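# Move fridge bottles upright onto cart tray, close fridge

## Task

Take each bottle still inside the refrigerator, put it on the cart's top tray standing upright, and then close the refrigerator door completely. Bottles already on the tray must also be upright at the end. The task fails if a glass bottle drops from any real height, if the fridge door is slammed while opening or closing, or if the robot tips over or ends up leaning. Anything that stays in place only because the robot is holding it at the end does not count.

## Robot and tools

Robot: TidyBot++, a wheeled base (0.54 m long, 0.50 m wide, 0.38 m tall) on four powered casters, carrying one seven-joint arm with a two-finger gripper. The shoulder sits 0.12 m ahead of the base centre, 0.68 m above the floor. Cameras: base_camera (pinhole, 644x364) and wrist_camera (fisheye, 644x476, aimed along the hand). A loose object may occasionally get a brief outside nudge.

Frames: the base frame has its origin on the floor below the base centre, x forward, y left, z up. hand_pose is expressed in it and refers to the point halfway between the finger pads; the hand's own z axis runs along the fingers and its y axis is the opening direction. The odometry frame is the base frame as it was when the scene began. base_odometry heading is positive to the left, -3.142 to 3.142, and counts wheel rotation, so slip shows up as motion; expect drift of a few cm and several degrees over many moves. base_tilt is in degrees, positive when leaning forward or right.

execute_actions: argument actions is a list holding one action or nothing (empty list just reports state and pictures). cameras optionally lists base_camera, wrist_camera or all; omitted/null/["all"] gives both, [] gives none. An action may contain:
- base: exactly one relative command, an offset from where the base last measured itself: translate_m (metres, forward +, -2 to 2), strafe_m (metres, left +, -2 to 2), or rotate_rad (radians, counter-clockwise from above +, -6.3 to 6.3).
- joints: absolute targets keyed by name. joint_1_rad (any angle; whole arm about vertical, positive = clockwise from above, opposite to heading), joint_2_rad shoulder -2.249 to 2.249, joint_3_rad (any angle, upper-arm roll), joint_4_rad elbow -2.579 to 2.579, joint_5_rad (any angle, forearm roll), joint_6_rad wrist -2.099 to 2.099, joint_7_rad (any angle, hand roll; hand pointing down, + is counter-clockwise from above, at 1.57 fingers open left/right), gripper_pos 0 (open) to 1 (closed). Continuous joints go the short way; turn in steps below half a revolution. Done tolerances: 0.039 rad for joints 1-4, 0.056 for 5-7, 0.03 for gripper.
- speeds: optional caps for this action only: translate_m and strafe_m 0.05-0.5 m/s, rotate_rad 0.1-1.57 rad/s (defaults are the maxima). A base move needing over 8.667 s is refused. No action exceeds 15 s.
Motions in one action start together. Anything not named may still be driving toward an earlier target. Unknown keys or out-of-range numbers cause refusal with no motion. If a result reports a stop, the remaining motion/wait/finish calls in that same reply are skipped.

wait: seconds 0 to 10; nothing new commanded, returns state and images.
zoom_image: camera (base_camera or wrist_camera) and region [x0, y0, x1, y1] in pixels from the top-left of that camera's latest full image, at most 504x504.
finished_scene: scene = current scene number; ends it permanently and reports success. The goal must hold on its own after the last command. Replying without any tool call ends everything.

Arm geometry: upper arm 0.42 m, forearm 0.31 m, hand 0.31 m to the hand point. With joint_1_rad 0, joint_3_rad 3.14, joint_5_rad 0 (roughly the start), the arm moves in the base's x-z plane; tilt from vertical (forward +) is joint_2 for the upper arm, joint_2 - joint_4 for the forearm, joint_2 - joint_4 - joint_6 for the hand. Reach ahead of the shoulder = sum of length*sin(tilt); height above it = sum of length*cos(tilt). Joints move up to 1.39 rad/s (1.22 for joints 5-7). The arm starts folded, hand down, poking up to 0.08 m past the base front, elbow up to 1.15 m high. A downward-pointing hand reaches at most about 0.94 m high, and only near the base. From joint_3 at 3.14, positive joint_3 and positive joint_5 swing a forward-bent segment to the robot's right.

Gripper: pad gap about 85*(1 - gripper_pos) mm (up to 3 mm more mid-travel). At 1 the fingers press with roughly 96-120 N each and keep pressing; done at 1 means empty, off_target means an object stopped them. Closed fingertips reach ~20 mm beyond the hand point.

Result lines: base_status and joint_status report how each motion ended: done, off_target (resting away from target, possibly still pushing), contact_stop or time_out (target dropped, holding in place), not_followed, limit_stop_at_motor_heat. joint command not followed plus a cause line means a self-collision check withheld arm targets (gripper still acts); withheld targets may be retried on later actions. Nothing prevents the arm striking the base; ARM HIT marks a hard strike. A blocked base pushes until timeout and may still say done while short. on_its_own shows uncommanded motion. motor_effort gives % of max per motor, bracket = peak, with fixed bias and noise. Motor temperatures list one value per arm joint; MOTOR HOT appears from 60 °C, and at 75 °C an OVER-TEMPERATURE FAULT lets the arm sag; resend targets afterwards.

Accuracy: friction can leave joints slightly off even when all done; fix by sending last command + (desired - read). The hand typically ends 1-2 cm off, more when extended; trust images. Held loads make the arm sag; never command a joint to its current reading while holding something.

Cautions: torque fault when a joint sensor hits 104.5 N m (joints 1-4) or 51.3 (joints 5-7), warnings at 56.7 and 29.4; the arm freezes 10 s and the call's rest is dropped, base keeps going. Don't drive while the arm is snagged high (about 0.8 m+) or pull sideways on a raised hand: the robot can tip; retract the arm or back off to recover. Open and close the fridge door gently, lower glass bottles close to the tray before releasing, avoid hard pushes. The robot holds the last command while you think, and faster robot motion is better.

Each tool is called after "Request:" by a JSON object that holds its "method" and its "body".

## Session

Request:
{"method": "execute_actions", "body": {"actions": []}}

Scene clock: 0.00 s.
Motor temperatures (°C, as the motors report them): [38 39 33 34 46 40 45]
base_odometry: x=+0.000 y=+0.000 heading=+0.000 (m, m, rad; odometry frame)
base_tilt: forward=-0.5 right=-0.1 (deg)
base_status: not commanded
joint_positions: joint_1_rad=+0.019 joint_2_rad=-0.350 joint_3_rad=+3.140 joint_4_rad=-2.500 joint_5_rad=+0.013 joint_6_rad=-0.905 joint_7_rad=+1.598 gripper_pos=+0.000
joint_status: not commanded
motor_effort: joint_1_rad=+0 joint_2_rad=-2 joint_3_rad=+0 joint_4_rad=+17 joint_5_rad=+0 joint_6_rad=+1 joint_7_rad=-1 (%)
hand_pose: x=+0.2646 y=-0.0043 z=+0.5948 quat_wxyz=(+0.006, +0.999, +0.009, +0.043) (m; base frame)
pictures: base_camera, wrist_camera
Images, in order (width x height): base_camera 644x364, wrist_camera 644x476.

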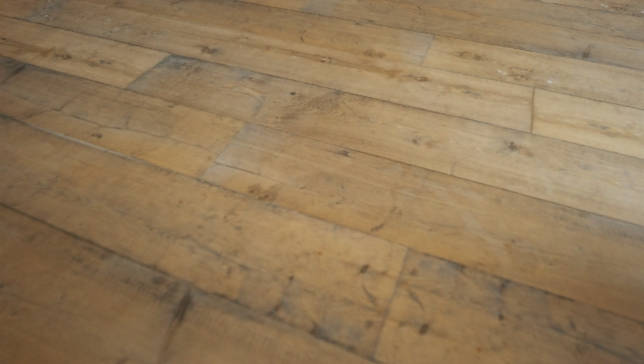

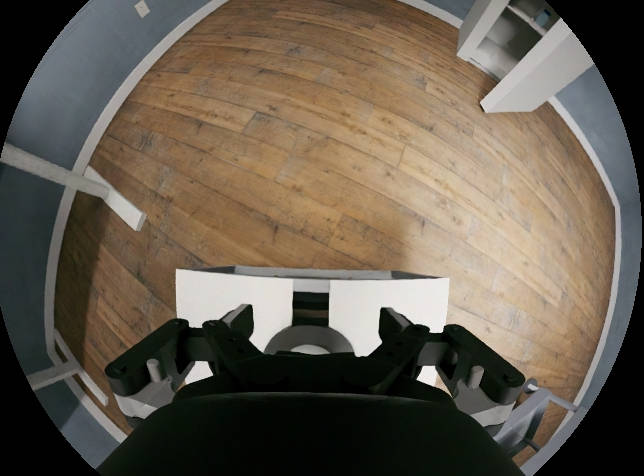

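Request:
{"method": "execute_actions", "body": {"actions": [{"base": {"rotate_rad": -0.6}, "joints": {"joint_6_rad": 0.45}}]}}

Scene clock: 5.17 s.
Motor temperatures (°C, as the motors report them): [38 39 33 34 46 40 45]
base_odometry: x=+0.000 y=+0.000 heading=-0.599 (m, m, rad; odometry frame)
base_tilt: forward=-0.5 right=-0.2 (deg)
base_status: done
joint_positions: joint_1_rad=+0.019 joint_2_rad=-0.350 joint_3_rad=+3.140 joint_4_rad=-2.499 joint_5_rad=+0.013 joint_6_rad=+0.435 joint_7_rad=+1.598 gripper_pos=+0.000
joint_status: all done
motor_effort: joint_1_rad=+0(1) joint_2_rad=-7(7) joint_3_rad=+0(1) joint_4_rad=+21(22) joint_5_rad=-1(1) joint_6_rad=+9(9) joint_7_rad=-1(1) (%)
hand_pose: x=+0.5461 y=-0.0042 z=+0.8608 quat_wxyz=(+0.017, +0.756, +0.010, +0.654) (m; base frame)
pictures: base_camera, wrist_camera
Images, in order (width x height): base_camera 644x364, wrist_camera 644x476.

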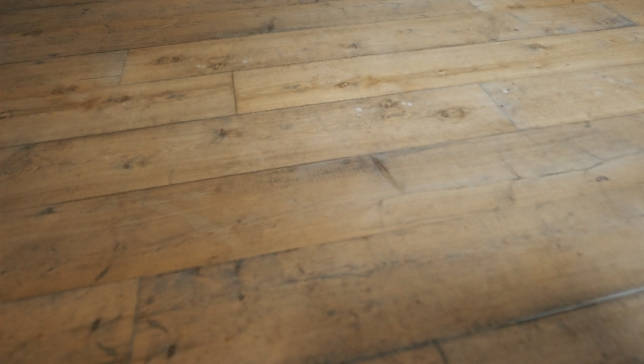

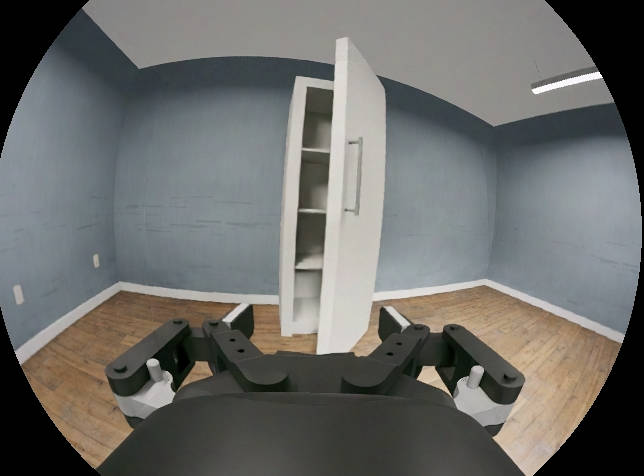

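Request:
{"method": "execute_actions", "body": {"actions": [{"base": {"rotate_rad": 0.197}, "joints": {"joint_2_rad": -0.8, "joint_6_rad": 0.0, "joint_1_rad": -0.005}}], "cameras": []}}

Request:
{"method": "execute_actions", "body": {"actions": [{"base": {"translate_m": 0.85}}]}}

Scene clock: 43.83 s.
Motor temperatures (°C, as the motors report them): [38 38 33 34 46 40 45]
base_odometry: x=+0.000 y=+0.000 heading=-0.403 (m, m, rad; odometry frame)
base_tilt: forward=-0.5 right=-0.1 (deg)
base_status: done
joint_positions: joint_1_rad=+0.007 joint_2_rad=-0.793 joint_3_rad=+3.140 joint_4_rad=-2.499 joint_5_rad=+0.013 joint_6_rad=+0.034 joint_7_rad=+1.598 gripper_pos=+0.000
joint_status: all done
motor_effort: joint_1_rad=+0(0) joint_2_rad=+5(7) joint_3_rad=+0(2) joint_4_rad=+25(25) joint_5_rad=-1(1) joint_6_rad=+8(9) joint_7_rad=-1(1) (%)
hand_pose: x=+0.4405 y=+0.0000 z=+0.9035 quat_wxyz=(+0.016, +0.742, +0.013, +0.670) (m; base frame)
pictures: none
No camera images: the call's "cameras" was empty. Leave "cameras" out to get every camera's image.

Scene clock: 46.90 s.
Motor temperatures (°C, as the motors report them): [38 38 33 34 46 40 45]
base_odometry: x=+0.782 y=-0.333 heading=-0.403 (m, m, rad; odometry frame)
base_tilt: forward=-0.6 right=-0.2 (deg)
base_status: done
joint_positions: joint_1_rad=+0.006 joint_2_rad=-0.795 joint_3_rad=+3.140 joint_4_rad=-2.499 joint_5_rad=+0.013 joint_6_rad=+0.033 joint_7_rad=+1.598 gripper_pos=+0.000
joint_status: not commanded
motor_effort: joint_1_rad=+0(1) joint_2_rad=+4(6) joint_3_rad=+1(1) joint_4_rad=+25(25) joint_5_rad=-1(0) joint_6_rad=+9(9) joint_7_rad=-1(1) (%)
hand_pose: x=+0.4399 y=+0.0001 z=+0.9039 quat_wxyz=(+0.015, +0.741, +0.014, +0.671) (m; base frame)
pictures: base_camera, wrist_camera
Images, in order (width x height): base_camera 644x364, wrist_camera 644x476.

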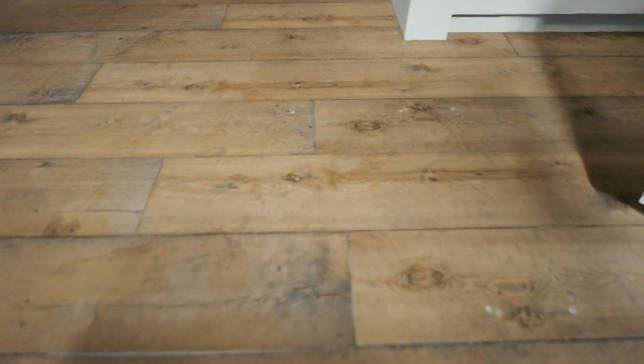

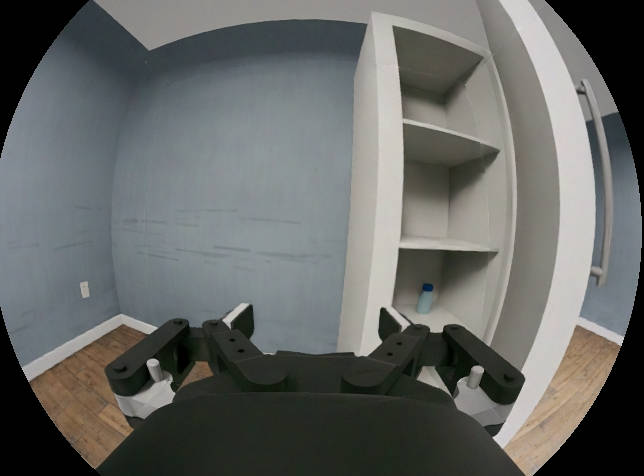

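Request:
{"method": "execute_actions", "body": {"actions": [{"base": {"rotate_rad": 0.02}}], "cameras": []}}

Request:
{"method": "execute_actions", "body": {"actions": [{"base": {"translate_m": 0.38}, "speeds": {"translate_m": 0.3}}]}}

Scene clock: 56.77 s.
Motor temperatures (°C, as the motors report them): [38 38 33 34 46 40 45]
base_odometry: x=+0.782 y=-0.334 heading=-0.383 (m, m, rad; odometry frame)
base_tilt: forward=-0.4 right=-0.2 (deg)
base_status: done
joint_positions: joint_1_rad=+0.004 joint_2_rad=-0.795 joint_3_rad=+3.140 joint_4_rad=-2.499 joint_5_rad=+0.013 joint_6_rad=+0.033 joint_7_rad=+1.598 gripper_pos=+0.000
joint_status: not commanded
motor_effort: joint_1_rad=+0(0) joint_2_rad=+5(5) joint_3_rad=+1(1) joint_4_rad=+24(25) joint_5_rad=-1(1) joint_6_rad=+10(10) joint_7_rad=-1(1) (%)
hand_pose: x=+0.4399 y=+0.0008 z=+0.9039 quat_wxyz=(+0.015, +0.741, +0.014, +0.671) (m; base frame)
pictures: none
No camera images: the call's "cameras" was empty. Leave "cameras" out to get every camera's image.

Scene clock: 59.00 s.
Motor temperatures (°C, as the motors report them): [38 38 33 34 46 40 45]
base_odometry: x=+1.135 y=-0.475 heading=-0.383 (m, m, rad; odometry frame)
base_tilt: forward=-0.4 right=-0.1 (deg)
base_status: done
joint_positions: joint_1_rad=+0.004 joint_2_rad=-0.797 joint_3_rad=+3.140 joint_4_rad=-2.499 joint_5_rad=+0.013 joint_6_rad=+0.033 joint_7_rad=+1.598 gripper_pos=+0.000
joint_status: not commanded
motor_effort: joint_1_rad=+0(1) joint_2_rad=+5(7) joint_3_rad=+1(1) joint_4_rad=+25(25) joint_5_rad=-1(1) joint_6_rad=+8(9) joint_7_rad=-1(1) (%)
hand_pose: x=+0.4395 y=+0.0008 z=+0.9043 quat_wxyz=(+0.015, +0.741, +0.014, +0.671) (m; base frame)
pictures: base_camera, wrist_camera
Images, in order (width x height): base_camera 644x364, wrist_camera 644x476.

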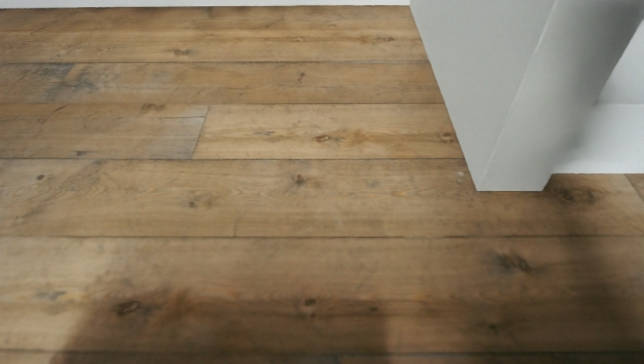

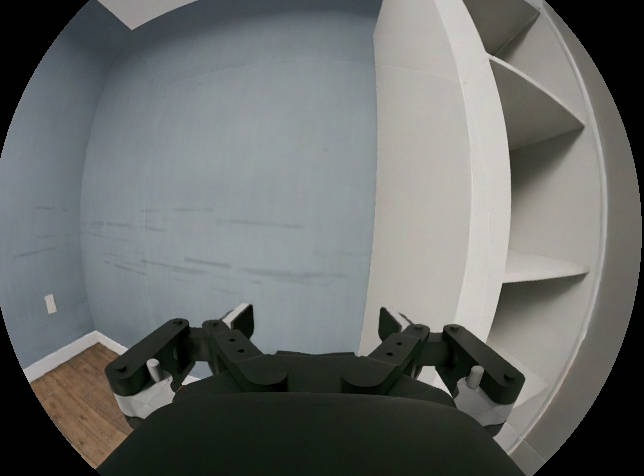

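Request:
{"method": "execute_actions", "body": {"actions": [{"base": {"strafe_m": -0.32}, "speeds": {"strafe_m": 0.1}}]}}

Scene clock: 67.07 s.
Motor temperatures (°C, as the motors report them): [38 38 33 34 46 40 45]
base_odometry: x=+1.016 y=-0.772 heading=-0.383 (m, m, rad; odometry frame)
base_tilt: forward=-0.5 right=+0.0 (deg)
base_status: done
joint_positions: joint_1_rad=+0.004 joint_2_rad=-0.797 joint_3_rad=+3.140 joint_4_rad=-2.499 joint_5_rad=+0.013 joint_6_rad=+0.032 joint_7_rad=+1.598 gripper_pos=+0.000
joint_status: not commanded
motor_effort: joint_1_rad=+0(1) joint_2_rad=+5(7) joint_3_rad=+1(2) joint_4_rad=+24(25) joint_5_rad=-1(1) joint_6_rad=+9(9) joint_7_rad=-1(1) (%)
hand_pose: x=+0.4394 y=+0.0008 z=+0.9044 quat_wxyz=(+0.015, +0.741, +0.014, +0.671) (m; base frame)
pictures: base_camera, wrist_camera
Images, in order (width x height): base_camera 644x364, wrist_camera 644x476.

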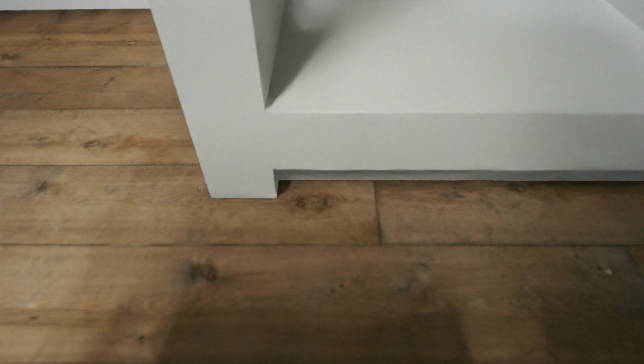

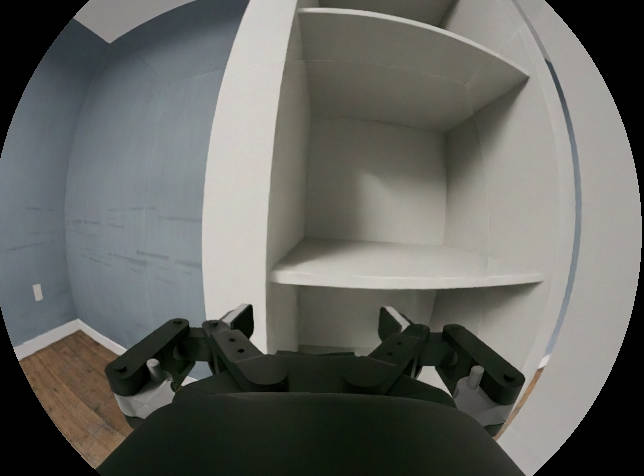

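Request:
{"method": "execute_actions", "body": {"actions": [{"base": {"strafe_m": -0.13}, "speeds": {"strafe_m": 0.07}, "joints": {"joint_6_rad": -0.5}}]}}

Scene clock: 75.33 s.
Motor temperatures (°C, as the motors report them): [38 37 33 34 46 40 45]
base_odometry: x=+0.967 y=-0.893 heading=-0.383 (m, m, rad; odometry frame)
base_tilt: forward=-0.5 right=-0.1 (deg)
base_status: done
joint_positions: joint_1_rad=+0.003 joint_2_rad=-0.797 joint_3_rad=+3.140 joint_4_rad=-2.500 joint_5_rad=+0.013 joint_6_rad=-0.485 joint_7_rad=+1.598 gripper_pos=+0.000
joint_status: all done
motor_effort: joint_1_rad=+0(0) joint_2_rad=+6(6) joint_3_rad=+0(2) joint_4_rad=+24(26) joint_5_rad=-1(2) joint_6_rad=+7(9) joint_7_rad=-1(1) (%)
hand_pose: x=+0.3835 y=-0.0011 z=+0.7543 quat_wxyz=(+0.013, +0.888, +0.015, +0.459) (m; base frame)
pictures: base_camera, wrist_camera
Images, in order (width x height): base_camera 644x364, wrist_camera 644x476.

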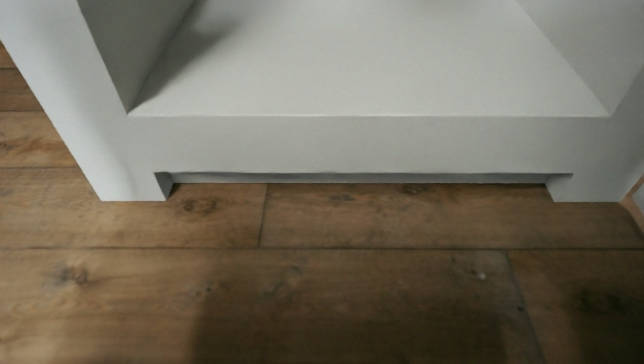

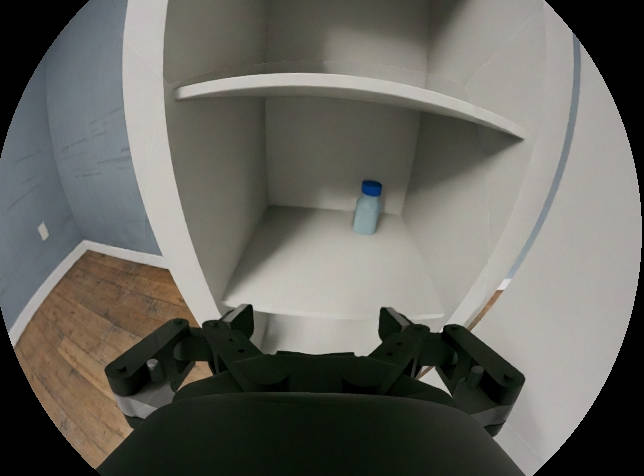

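Request:
{"method": "zoom_image", "body": {"camera": "base_camera", "region": [140, 0, 640, 130]}}

Region (140, 0, 640, 130) of base_camera's 644x364 image, scaled by 1.008; it fills the top 131 rows of this view, and the rest is white.

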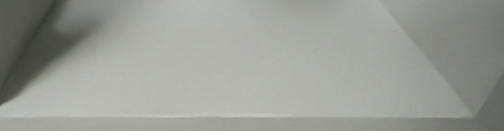

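Request:
{"method": "execute_actions", "body": {"actions": [{"base": {"translate_m": -0.5}, "speeds": {"translate_m": 0.35}}], "cameras": []}}

Request:
{"method": "execute_actions", "body": {"actions": [{"joints": {"joint_1_rad": -0.005, "joint_2_rad": 0.9, "joint_3_rad": 3.145, "joint_4_rad": -2.3, "joint_5_rad": 0.0, "joint_6_rad": 1.35, "joint_7_rad": 1.575}}]}}

Scene clock: 138.43 s.
Motor temperatures (°C, as the motors report them): [38 37 33 35 46 40 45]
base_odometry: x=+0.503 y=-0.707 heading=-0.382 (m, m, rad; odometry frame)
base_tilt: forward=-0.5 right=+0.0 (deg)
base_status: done
joint_positions: joint_1_rad=+0.003 joint_2_rad=-0.798 joint_3_rad=+3.140 joint_4_rad=-2.500 joint_5_rad=+0.013 joint_6_rad=-0.485 joint_7_rad=+1.598 gripper_pos=+0.000
joint_status: not commanded
motor_effort: joint_1_rad=+0(1) joint_2_rad=+4(7) joint_3_rad=+0(1) joint_4_rad=+24(24) joint_5_rad=-1(1) joint_6_rad=+7(8) joint_7_rad=-1(1) (%)
hand_pose: x=+0.3835 y=-0.0011 z=+0.7545 quat_wxyz=(+0.013, +0.888, +0.015, +0.459) (m; base frame)
pictures: none
No camera images: the call's "cameras" was empty. Leave "cameras" out to get every camera's image.

Scene clock: 141.37 s.
Motor temperatures (°C, as the motors report them): [38 37 33 35 46 40 45]
base_odometry: x=+0.503 y=-0.707 heading=-0.382 (m, m, rad; odometry frame)
base_tilt: forward=-0.4 right=-0.1 (deg)
base_status: not commanded
joint_positions: joint_1_rad=+0.003 joint_2_rad=+0.894 joint_3_rad=+3.140 joint_4_rad=-2.313 joint_5_rad=+0.013 joint_6_rad=+1.314 joint_7_rad=+1.598 gripper_pos=+0.000
joint_status: all done
motor_effort: joint_1_rad=+0(1) joint_2_rad=-33(34) joint_3_rad=-1(1) joint_4_rad=+5(23) joint_5_rad=-1(2) joint_6_rad=+9(9) joint_7_rad=-1(1) (%)
hand_pose: x=+0.7219 y=+0.0038 z=+0.5335 quat_wxyz=(+0.004, +0.811, +0.015, +0.585) (m; base frame)
pictures: base_camera, wrist_camera
Images, in order (width x height): base_camera 644x364, wrist_camera 644x476.

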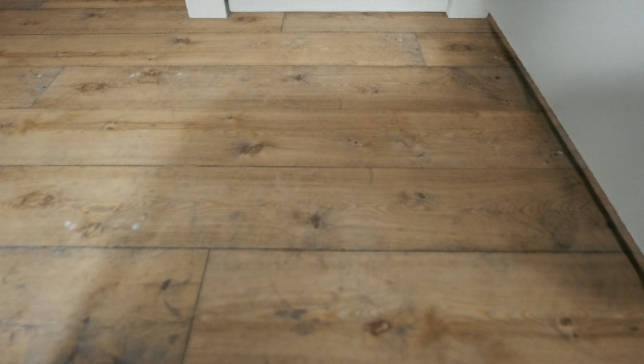

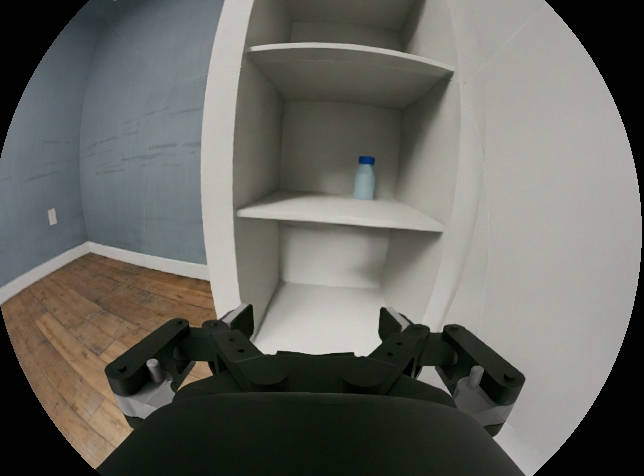

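Request:
{"method": "zoom_image", "body": {"camera": "wrist_camera", "region": [230, 90, 470, 250]}}

Region (230, 90, 470, 250) of wrist_camera's 644x476 image, scaled by 2.100.

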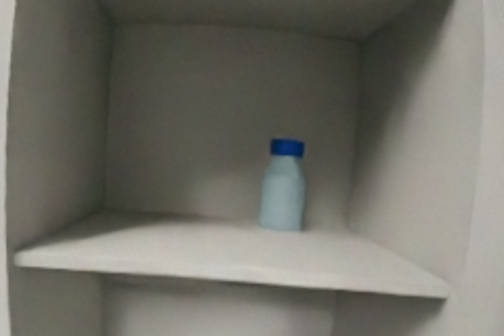

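Request:
{"method": "execute_actions", "body": {"actions": [{"base": {"strafe_m": 0.07}, "joints": {"joint_1_rad": -0.015, "joint_2_rad": 1.05, "joint_3_rad": 3.155, "joint_4_rad": -1.265, "joint_5_rad": -0.027, "joint_6_rad": 0.36, "joint_7_rad": 1.548}}], "cameras": []}}

Request:
{"method": "execute_actions", "body": {"actions": [{"base": {"rotate_rad": -0.143}, "speeds": {"rotate_rad": 0.4}}]}}

Scene clock: 248.87 s.
Motor temperatures (°C, as the motors report them): [38 38 33 34 46 40 45]
base_odometry: x=+0.529 y=-0.642 heading=-0.382 (m, m, rad; odometry frame)
base_tilt: forward=-0.5 right=-0.2 (deg)
base_status: done
joint_positions: joint_1_rad=-0.011 joint_2_rad=+1.035 joint_3_rad=+3.140 joint_4_rad=-1.274 joint_5_rad=+0.013 joint_6_rad=+0.396 joint_7_rad=+1.578 gripper_pos=+0.000
joint_status: all done
motor_effort: joint_1_rad=+0(3) joint_2_rad=-50(49) joint_3_rad=-1(2) joint_4_rad=+20(21) joint_5_rad=-1(2) joint_6_rad=+8(8) joint_7_rad=-1(1) (%)
hand_pose: x=+1.0063 y=+0.0138 z=+0.5807 quat_wxyz=(+0.000, +0.817, +0.014, +0.576) (m; base frame)
pictures: none
No camera images: the call's "cameras" was empty. Leave "cameras" out to get every camera's image.

Scene clock: 250.30 s.
Motor temperatures (°C, as the motors report them): [38 38 33 34 46 40 45]
base_odometry: x=+0.529 y=-0.641 heading=-0.526 (m, m, rad; odometry frame)
base_tilt: forward=-0.4 right=-0.2 (deg)
base_status: done
joint_positions: joint_1_rad=-0.017 joint_2_rad=+1.036 joint_3_rad=+3.155 joint_4_rad=-1.274 joint_5_rad=+0.010 joint_6_rad=+0.395 joint_7_rad=+1.578 gripper_pos=+0.000
joint_status: not commanded
motor_effort: joint_1_rad=+0(7) joint_2_rad=-49(51) joint_3_rad=-1(4) joint_4_rad=+20(20) joint_5_rad=-1(2) joint_6_rad=+9(9) joint_7_rad=-1(1) (%)
hand_pose: x=+1.0063 y=+0.0104 z=+0.5795 quat_wxyz=(+0.005, +0.818, +0.016, +0.576) (m; base frame)
pictures: base_camera, wrist_camera
Images, in order (width x height): base_camera 644x364, wrist_camera 644x476.

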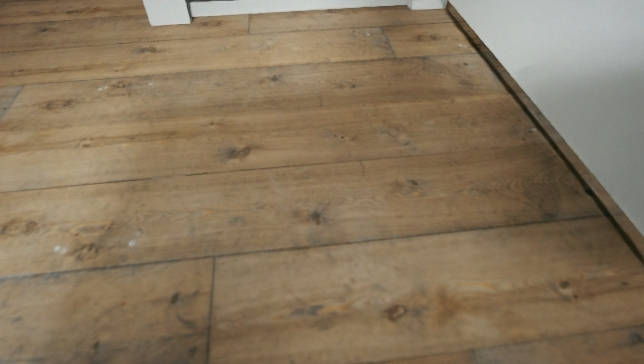

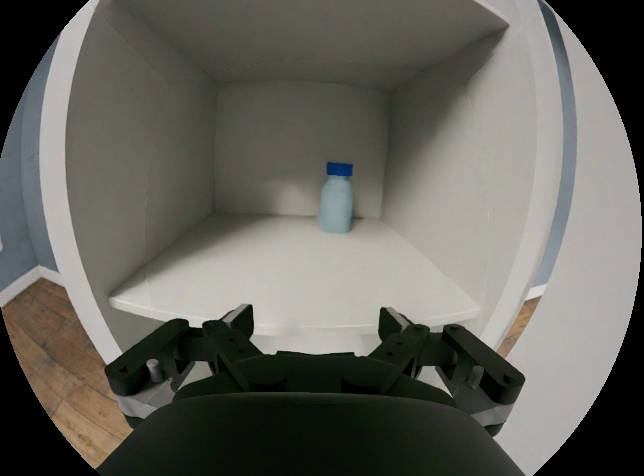

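Request:
{"method": "execute_actions", "body": {"actions": [{"base": {"rotate_rad": -0.012}, "speeds": {"rotate_rad": 0.2}, "joints": {"joint_1_rad": 0.004, "joint_2_rad": 1.06, "joint_3_rad": 3.15, "joint_5_rad": -0.01}}], "cameras": []}}

Request:
{"method": "execute_actions", "body": {"actions": [{"base": {"translate_m": 0.17}, "speeds": {"translate_m": 0.15}}]}}

Scene clock: 263.83 s.
Motor temperatures (°C, as the motors report them): [38 38 33 34 46 40 45]
base_odometry: x=+0.529 y=-0.641 heading=-0.538 (m, m, rad; odometry frame)
base_tilt: forward=-0.5 right=-0.2 (deg)
base_status: done
joint_positions: joint_1_rad=+0.006 joint_2_rad=+1.047 joint_3_rad=+3.155 joint_4_rad=-1.274 joint_5_rad=+0.010 joint_6_rad=+0.395 joint_7_rad=+1.578 gripper_pos=+0.000
joint_status: all done
motor_effort: joint_1_rad=+0(6) joint_2_rad=-49(50) joint_3_rad=+0(3) joint_4_rad=+19(20) joint_5_rad=+0(2) joint_6_rad=+8(9) joint_7_rad=-1(1) (%)
hand_pose: x=+1.0051 y=-0.0103 z=+0.5694 quat_wxyz=(+0.012, +0.821, +0.006, +0.571) (m; base frame)
pictures: none
No camera images: the call's "cameras" was empty. Leave "cameras" out to get every camera's image.

Scene clock: 265.63 s.
Motor temperatures (°C, as the motors report them): [38 39 33 34 46 40 45]
base_odometry: x=+0.675 y=-0.728 heading=-0.539 (m, m, rad; odometry frame)
base_tilt: forward=-0.5 right=-0.2 (deg)
base_status: done
joint_positions: joint_1_rad=+0.006 joint_2_rad=+1.048 joint_3_rad=+3.155 joint_4_rad=-1.272 joint_5_rad=+0.010 joint_6_rad=+0.394 joint_7_rad=+1.578 gripper_pos=+0.000
joint_status: not commanded
motor_effort: joint_1_rad=+0(2) joint_2_rad=-49(51) joint_3_rad=+0(2) joint_4_rad=+19(21) joint_5_rad=+0(1) joint_6_rad=+8(9) joint_7_rad=-1(1) (%)
hand_pose: x=+1.0055 y=-0.0099 z=+0.5691 quat_wxyz=(+0.012, +0.821, +0.006, +0.571) (m; base frame)
pictures: base_camera, wrist_camera
Images, in order (width x height): base_camera 644x364, wrist_camera 644x476.

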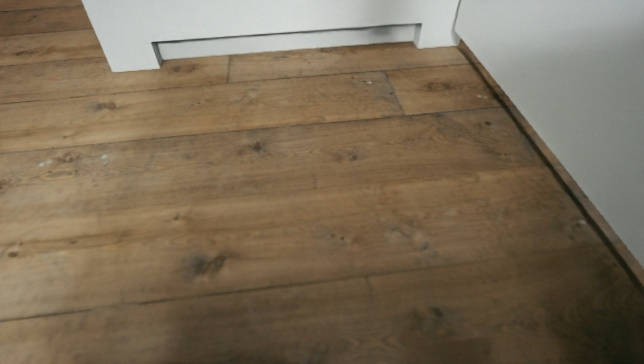

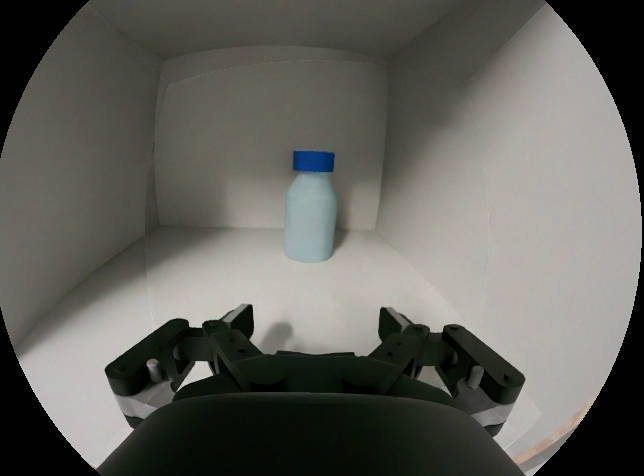

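Request:
{"method": "zoom_image", "body": {"camera": "wrist_camera", "region": [215, 130, 415, 330]}}

Region (215, 130, 415, 330) of wrist_camera's 644x476 image, scaled by 2.520.

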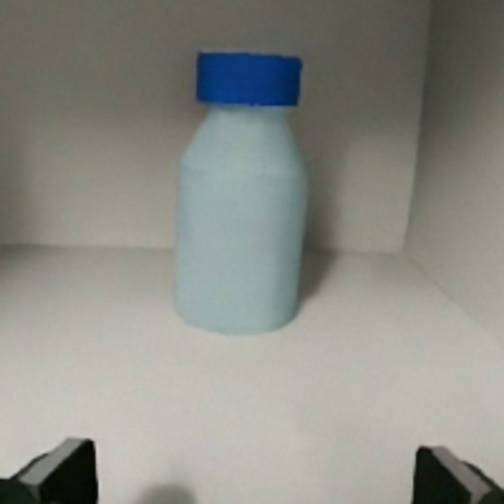

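Request:
{"method": "execute_actions", "body": {"actions": [{"base": {"strafe_m": 0.008}, "speeds": {"strafe_m": 0.05}, "joints": {"joint_2_rad": 1.017}}], "cameras": []}}

Request:
{"method": "execute_actions", "body": {"actions": [{"base": {"translate_m": 0.1}, "speeds": {"translate_m": 0.1}}]}}

Scene clock: 281.37 s.
Motor temperatures (°C, as the motors report them): [38 39 33 34 46 40 45]
base_odometry: x=+0.679 y=-0.722 heading=-0.539 (m, m, rad; odometry frame)
base_tilt: forward=-0.4 right=-0.2 (deg)
base_status: done
joint_positions: joint_1_rad=+0.003 joint_2_rad=+1.023 joint_3_rad=+3.155 joint_4_rad=-1.271 joint_5_rad=+0.010 joint_6_rad=+0.393 joint_7_rad=+1.578 gripper_pos=+0.000
joint_status: all done
motor_effort: joint_1_rad=+0(3) joint_2_rad=-48(52) joint_3_rad=+0(2) joint_4_rad=+20(21) joint_5_rad=-1(1) joint_6_rad=+9(9) joint_7_rad=-1(1) (%)
hand_pose: x=+1.0086 y=-0.0072 z=+0.5925 quat_wxyz=(+0.011, +0.813, +0.007, +0.582) (m; base frame)
pictures: none
No camera images: the call's "cameras" was empty. Leave "cameras" out to get every camera's image.

Scene clock: 282.93 s.
Motor temperatures (°C, as the motors report them): [38 39 33 34 46 40 45]
base_odometry: x=+0.765 y=-0.773 heading=-0.539 (m, m, rad; odometry frame)
base_tilt: forward=-0.5 right=-0.2 (deg)
base_status: done
joint_positions: joint_1_rad=+0.003 joint_2_rad=+1.022 joint_3_rad=+3.155 joint_4_rad=-1.270 joint_5_rad=+0.010 joint_6_rad=+0.393 joint_7_rad=+1.578 gripper_pos=+0.000
joint_status: not commanded
motor_effort: joint_1_rad=+0(3) joint_2_rad=-49(51) joint_3_rad=+0(2) joint_4_rad=+20(21) joint_5_rad=-1(2) joint_6_rad=+8(9) joint_7_rad=-1(1) (%)
hand_pose: x=+1.0088 y=-0.0074 z=+0.5930 quat_wxyz=(+0.011, +0.813, +0.007, +0.582) (m; base frame)
pictures: base_camera, wrist_camera
Images, in order (width x height): base_camera 644x364, wrist_camera 644x476.

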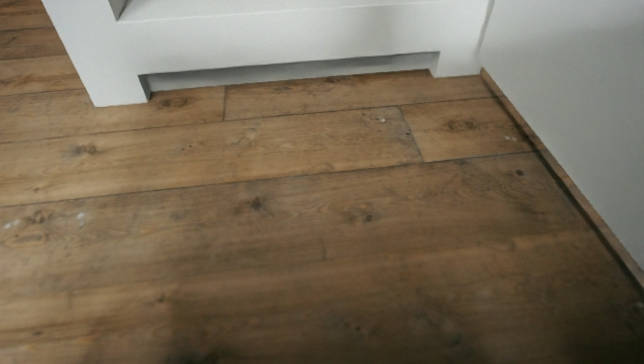

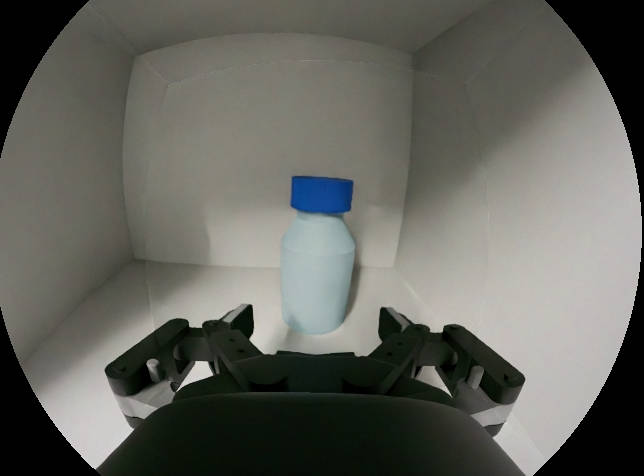

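Request:
{"method": "zoom_image", "body": {"camera": "wrist_camera", "region": [215, 150, 415, 350]}}

Region (215, 150, 415, 350) of wrist_camera's 644x476 image, scaled by 2.520.

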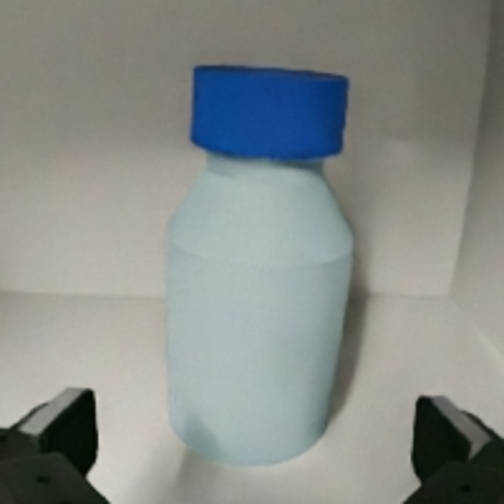

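Request:
{"method": "execute_actions", "body": {"actions": [{"base": {"translate_m": 0.07}, "speeds": {"translate_m": 0.07}}], "cameras": ["wrist_camera"]}}

Scene clock: 304.83 s.
Motor temperatures (°C, as the motors report them): [38 40 33 34 46 40 45]
base_odometry: x=+0.826 y=-0.809 heading=-0.538 (m, m, rad; odometry frame)
base_tilt: forward=-0.4 right=-0.2 (deg)
base_status: done
joint_positions: joint_1_rad=+0.003 joint_2_rad=+1.022 joint_3_rad=+3.155 joint_4_rad=-1.270 joint_5_rad=+0.010 joint_6_rad=+0.393 joint_7_rad=+1.578 gripper_pos=+0.000
joint_status: not commanded
motor_effort: joint_1_rad=+0(2) joint_2_rad=-49(51) joint_3_rad=+0(2) joint_4_rad=+20(21) joint_5_rad=-1(2) joint_6_rad=+8(9) joint_7_rad=-1(1) (%)
hand_pose: x=+1.0089 y=-0.0074 z=+0.5932 quat_wxyz=(+0.011, +0.813, +0.007, +0.582) (m; base frame)
pictures: wrist_camera
Images, in order (width x height): wrist_camera 644x476.

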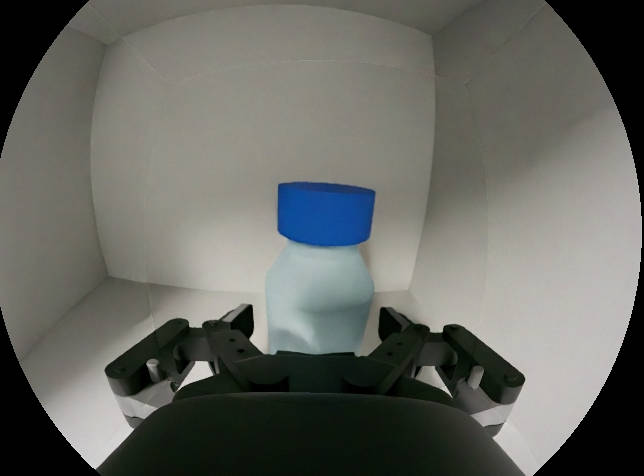

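Request:
{"method": "zoom_image", "body": {"camera": "wrist_camera", "region": [215, 165, 415, 365]}}

Region (215, 165, 415, 365) of wrist_camera's 644x476 image, scaled by 2.520.

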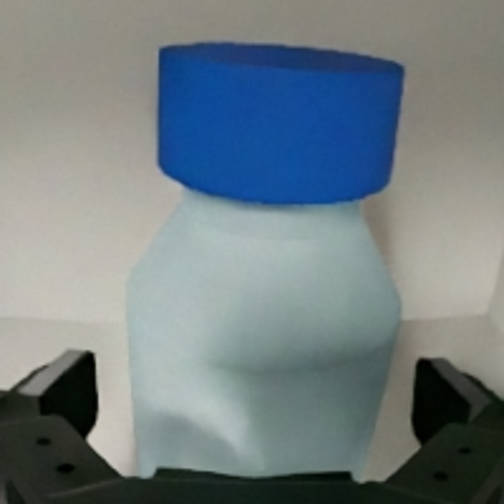

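Request:
{"method": "execute_actions", "body": {"actions": [{"base": {"translate_m": 0.032}, "speeds": {"translate_m": 0.05}}], "cameras": ["wrist_camera"]}}

Scene clock: 314.70 s.
Motor temperatures (°C, as the motors report them): [38 40 33 34 46 40 45]
base_odometry: x=+0.853 y=-0.825 heading=-0.538 (m, m, rad; odometry frame)
base_tilt: forward=-0.4 right=-0.2 (deg)
base_status: done
joint_positions: joint_1_rad=+0.003 joint_2_rad=+1.021 joint_3_rad=+3.155 joint_4_rad=-1.270 joint_5_rad=+0.010 joint_6_rad=+0.392 joint_7_rad=+1.578 gripper_pos=+0.000
joint_status: not commanded
motor_effort: joint_1_rad=-1(2) joint_2_rad=-49(51) joint_3_rad=-1(1) joint_4_rad=+21(21) joint_5_rad=-1(2) joint_6_rad=+8(9) joint_7_rad=-1(1) (%)
hand_pose: x=+1.0090 y=-0.0074 z=+0.5942 quat_wxyz=(+0.011, +0.813, +0.007, +0.582) (m; base frame)
pictures: wrist_camera
Images, in order (width x height): wrist_camera 644x476.

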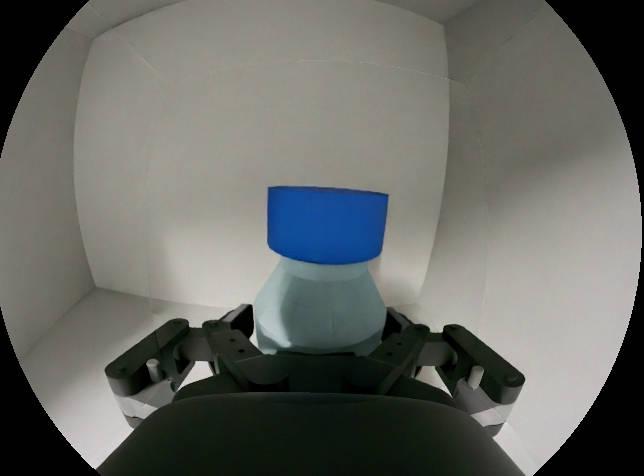

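Request:
{"method": "execute_actions", "body": {"actions": [{"joints": {"gripper_pos": 1.0}}], "cameras": ["wrist_camera"]}}

Scene clock: 319.97 s.
Motor temperatures (°C, as the motors report them): [38 40 33 34 46 40 45]
base_odometry: x=+0.853 y=-0.825 heading=-0.538 (m, m, rad; odometry frame)
base_tilt: forward=-0.4 right=-0.2 (deg)
base_status: not commanded
joint_positions: joint_1_rad=+0.003 joint_2_rad=+1.020 joint_3_rad=+3.155 joint_4_rad=-1.269 joint_5_rad=+0.010 joint_6_rad=+0.391 joint_7_rad=+1.578 gripper_pos=+0.228
joint_status: gripper_pos off_target (ended at +0.228, target +1.000)
motor_effort: joint_1_rad=-1(2) joint_2_rad=-49(51) joint_3_rad=-1(2) joint_4_rad=+20(21) joint_5_rad=-1(1) joint_6_rad=+8(9) joint_7_rad=-1(1) (%)
hand_pose: x=+1.0089 y=-0.0076 z=+0.5945 quat_wxyz=(+0.011, +0.813, +0.007, +0.582) (m; base frame)
pictures: wrist_camera
Images, in order (width x height): wrist_camera 644x476.

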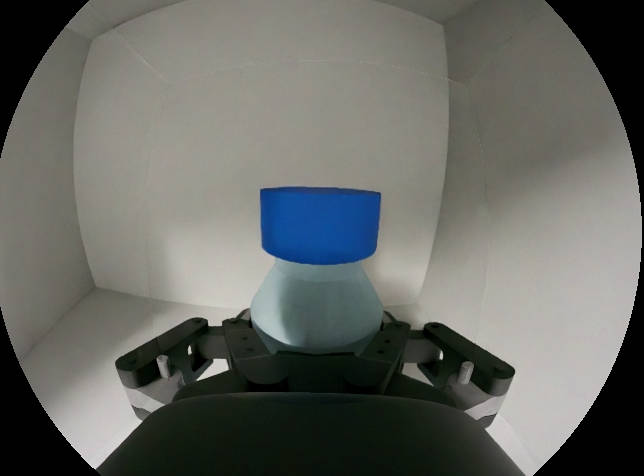

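Request:
{"method": "execute_actions", "body": {"actions": [{"joints": {"joint_2_rad": 0.945}}], "cameras": ["wrist_camera"]}}

Scene clock: 327.23 s.
Motor temperatures (°C, as the motors report them): [38 40 33 34 46 40 45]
base_odometry: x=+0.853 y=-0.825 heading=-0.538 (m, m, rad; odometry frame)
base_tilt: forward=-0.5 right=-0.2 (deg)
base_status: not commanded
joint_positions: joint_1_rad=+0.003 joint_2_rad=+0.991 joint_3_rad=+3.155 joint_4_rad=-1.280 joint_5_rad=+0.010 joint_6_rad=+0.373 joint_7_rad=+1.578 gripper_pos=+0.228
joint_status: joint_2_rad off_target (ended at +0.991, target +0.945)
motor_effort: joint_1_rad=+0(1) joint_2_rad=-56(57) joint_3_rad=+0(1) joint_4_rad=+24(25) joint_5_rad=-1(1) joint_6_rad=+13(12) joint_7_rad=-1(1) (%)
hand_pose: x=+1.0062 y=-0.0077 z=+0.6093 quat_wxyz=(+0.011, +0.813, +0.007, +0.582) (m; base frame)
pictures: wrist_camera
Images, in order (width x height): wrist_camera 644x476.

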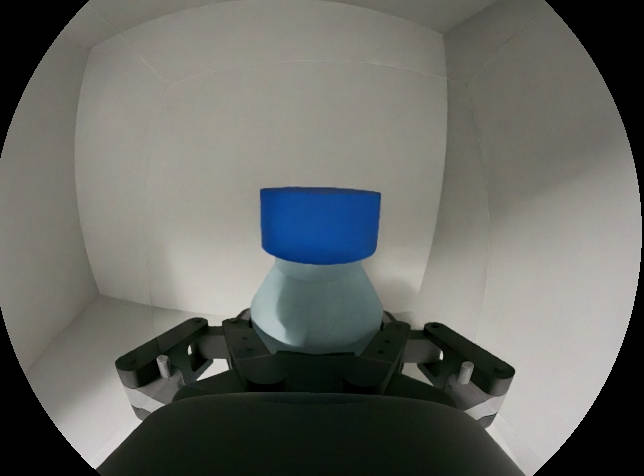

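Request:
{"method": "execute_actions", "body": {"actions": [{"joints": {"joint_2_rad": 0.915, "joint_6_rad": 0.47}}], "cameras": []}}

Request:
{"method": "execute_actions", "body": {"actions": [{"base": {"translate_m": -0.45}, "speeds": {"translate_m": 0.25}}]}}

Scene clock: 331.97 s.
Motor temperatures (°C, as the motors report them): [38 41 33 34 46 40 45]
base_odometry: x=+0.853 y=-0.825 heading=-0.538 (m, m, rad; odometry frame)
base_tilt: forward=-0.5 right=-0.1 (deg)
base_status: not commanded
joint_positions: joint_1_rad=+0.003 joint_2_rad=+0.954 joint_3_rad=+3.155 joint_4_rad=-1.283 joint_5_rad=+0.010 joint_6_rad=+0.417 joint_7_rad=+1.578 gripper_pos=+0.228
joint_status: all done
motor_effort: joint_1_rad=+0(0) joint_2_rad=-55(58) joint_3_rad=+0(1) joint_4_rad=+25(26) joint_5_rad=-1(1) joint_6_rad=+11(13) joint_7_rad=-1(1) (%)
hand_pose: x=+1.0112 y=-0.0075 z=+0.6545 quat_wxyz=(+0.011, +0.789, +0.007, +0.614) (m; base frame)
pictures: none
No camera images: the call's "cameras" was empty. Leave "cameras" out to get every camera's image.

Scene clock: 334.67 s.
Motor temperatures (°C, as the motors report them): [38 41 33 34 46 40 45]
base_odometry: x=+0.467 y=-0.595 heading=-0.537 (m, m, rad; odometry frame)
base_tilt: forward=-0.4 right=-0.1 (deg)
base_status: done
joint_positions: joint_1_rad=+0.005 joint_2_rad=+0.953 joint_3_rad=+3.155 joint_4_rad=-1.284 joint_5_rad=+0.010 joint_6_rad=+0.417 joint_7_rad=+1.578 gripper_pos=+0.228
joint_status: not commanded
motor_effort: joint_1_rad=+0(4) joint_2_rad=-55(58) joint_3_rad=+0(3) joint_4_rad=+25(26) joint_5_rad=-1(0) joint_6_rad=+11(13) joint_7_rad=-1(1) (%)
hand_pose: x=+1.0110 y=-0.0086 z=+0.6546 quat_wxyz=(+0.011, +0.789, +0.006, +0.614) (m; base frame)
pictures: base_camera, wrist_camera
Images, in order (width x height): base_camera 644x364, wrist_camera 644x476.

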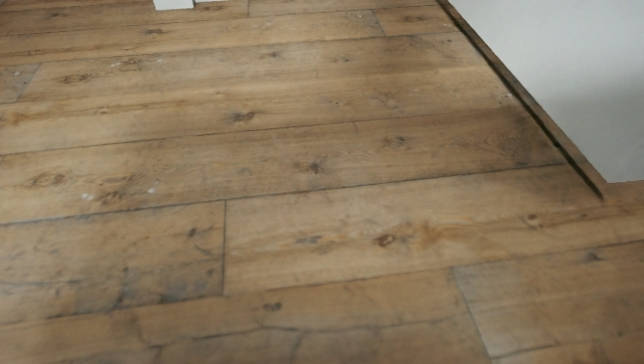

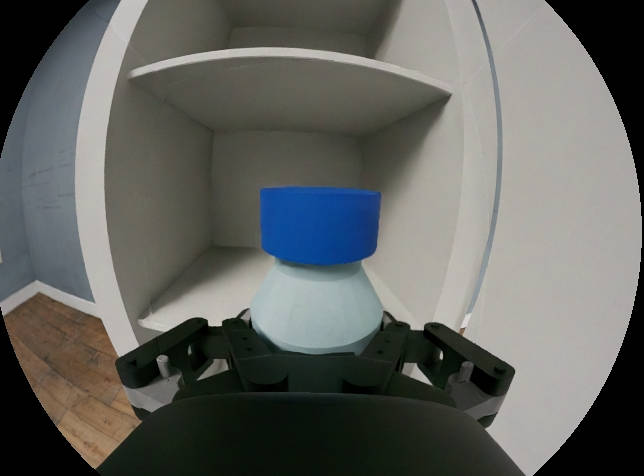

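Request:
{"method": "execute_actions", "body": {"actions": [{"joints": {"joint_2_rad": -0.5, "joint_4_rad": -1.18, "joint_6_rad": -1.14}}], "cameras": ["wrist_camera"]}}

Scene clock: 365.47 s.
Motor temperatures (°C, as the motors report them): [38 42 33 35 46 40 45]
base_odometry: x=+0.467 y=-0.595 heading=-0.537 (m, m, rad; odometry frame)
base_tilt: forward=-0.5 right=-0.2 (deg)
base_status: not commanded
joint_positions: joint_1_rad=+0.005 joint_2_rad=-0.490 joint_3_rad=+3.155 joint_4_rad=-1.210 joint_5_rad=+0.010 joint_6_rad=-1.129 joint_7_rad=+1.578 gripper_pos=+0.228
joint_status: all done
motor_effort: joint_1_rad=+0(0) joint_2_rad=-1(59) joint_3_rad=+0(1) joint_4_rad=+22(29) joint_5_rad=+0(0) joint_6_rad=+11(12) joint_7_rad=-1(1) (%)
hand_pose: x=+0.4275 y=-0.0099 z=+1.2039 quat_wxyz=(+0.010, +0.798, -0.007, +0.602) (m; base frame)
pictures: wrist_camera
Images, in order (width x height): wrist_camera 644x476.

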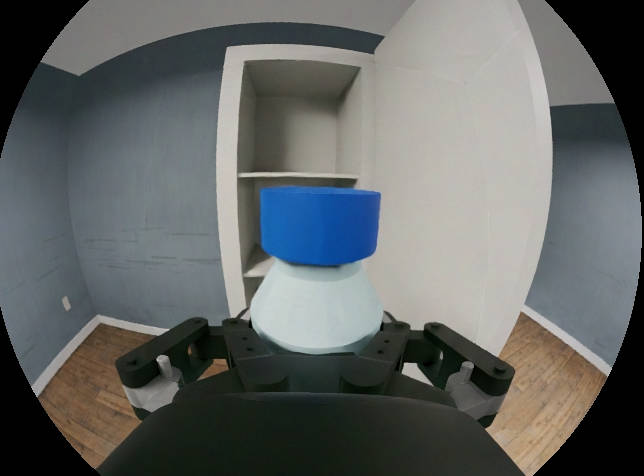

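Request:
{"method": "execute_actions", "body": {"actions": [{"base": {"rotate_rad": -1.5}, "speeds": {"rotate_rad": 1.0}}]}}

Scene clock: 372.93 s.
Motor temperatures (°C, as the motors report them): [38 42 33 35 46 40 45]
base_odometry: x=+0.466 y=-0.595 heading=-2.036 (m, m, rad; odometry frame)
base_tilt: forward=-0.5 right=-0.1 (deg)
base_status: done
joint_positions: joint_1_rad=+0.005 joint_2_rad=-0.490 joint_3_rad=+3.155 joint_4_rad=-1.210 joint_5_rad=+0.010 joint_6_rad=-1.129 joint_7_rad=+1.578 gripper_pos=+0.228
joint_status: not commanded
motor_effort: joint_1_rad=+0(1) joint_2_rad=-1(3) joint_3_rad=+0(2) joint_4_rad=+22(23) joint_5_rad=-1(0) joint_6_rad=+12(12) joint_7_rad=-1(1) (%)
hand_pose: x=+0.4275 y=-0.0099 z=+1.2039 quat_wxyz=(+0.010, +0.798, -0.007, +0.602) (m; base frame)
pictures: base_camera, wrist_camera
Images, in order (width x height): base_camera 644x364, wrist_camera 644x476.

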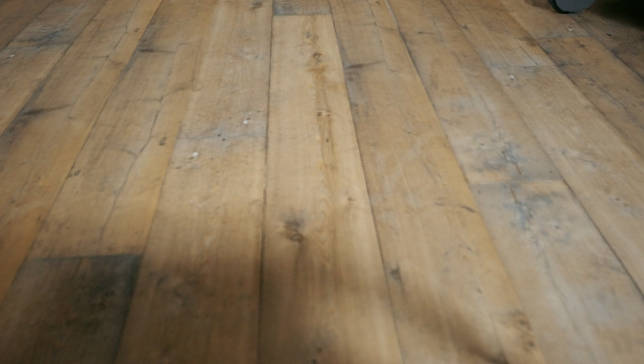

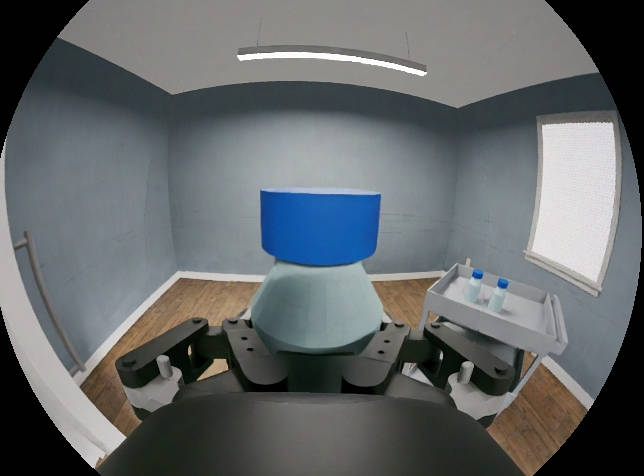

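Request:
{"method": "zoom_image", "body": {"camera": "wrist_camera", "region": [400, 240, 600, 400]}}

Region (400, 240, 600, 400) of wrist_camera's 644x476 image, scaled by 2.520; it fills the top 403 rows of this view, and the rest is white.

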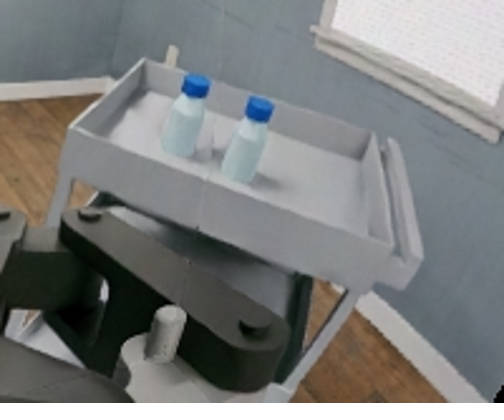

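Request:
{"method": "execute_actions", "body": {"actions": [{"base": {"rotate_rad": -0.862}, "speeds": {"rotate_rad": 1.0}, "joints": {"joint_2_rad": 0.04, "joint_4_rad": -1.46, "joint_6_rad": -0.22}}]}}

Scene clock: 422.53 s.
Motor temperatures (°C, as the motors report them): [38 40 33 35 46 40 45]
base_odometry: x=+0.466 y=-0.595 heading=-2.898 (m, m, rad; odometry frame)
base_tilt: forward=-0.4 right=-0.2 (deg)
base_status: done
joint_positions: joint_1_rad=+0.005 joint_2_rad=+0.068 joint_3_rad=+3.153 joint_4_rad=-1.487 joint_5_rad=+0.010 joint_6_rad=-0.277 joint_7_rad=+1.578 gripper_pos=+0.228
joint_status: joint_6_rad off_target (ended at -0.277, target -0.220); the others done
motor_effort: joint_1_rad=+0(3) joint_2_rad=-29(34) joint_3_rad=+0(4) joint_4_rad=+29(32) joint_5_rad=-1(1) joint_6_rad=+12(12) joint_7_rad=-1(1) (%)
hand_pose: x=+0.7628 y=-0.0098 z=+1.0264 quat_wxyz=(+0.012, +0.793, -0.001, +0.609) (m; base frame)
pictures: base_camera, wrist_camera
Images, in order (width x height): base_camera 644x364, wrist_camera 644x476.

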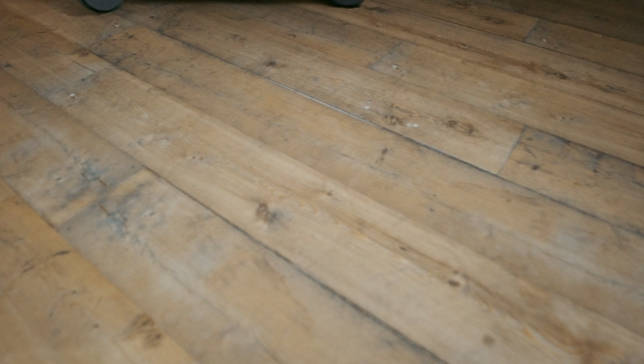

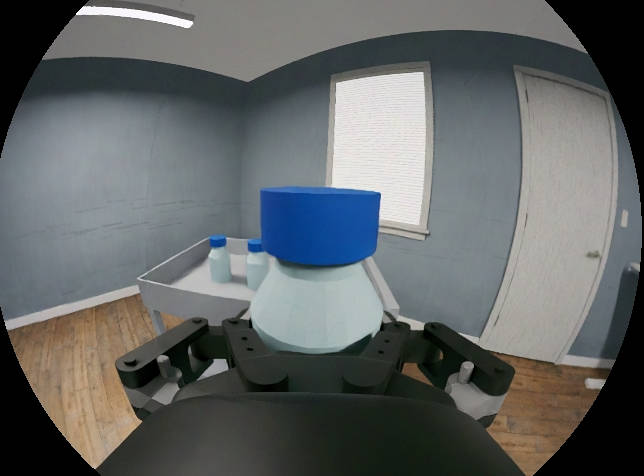

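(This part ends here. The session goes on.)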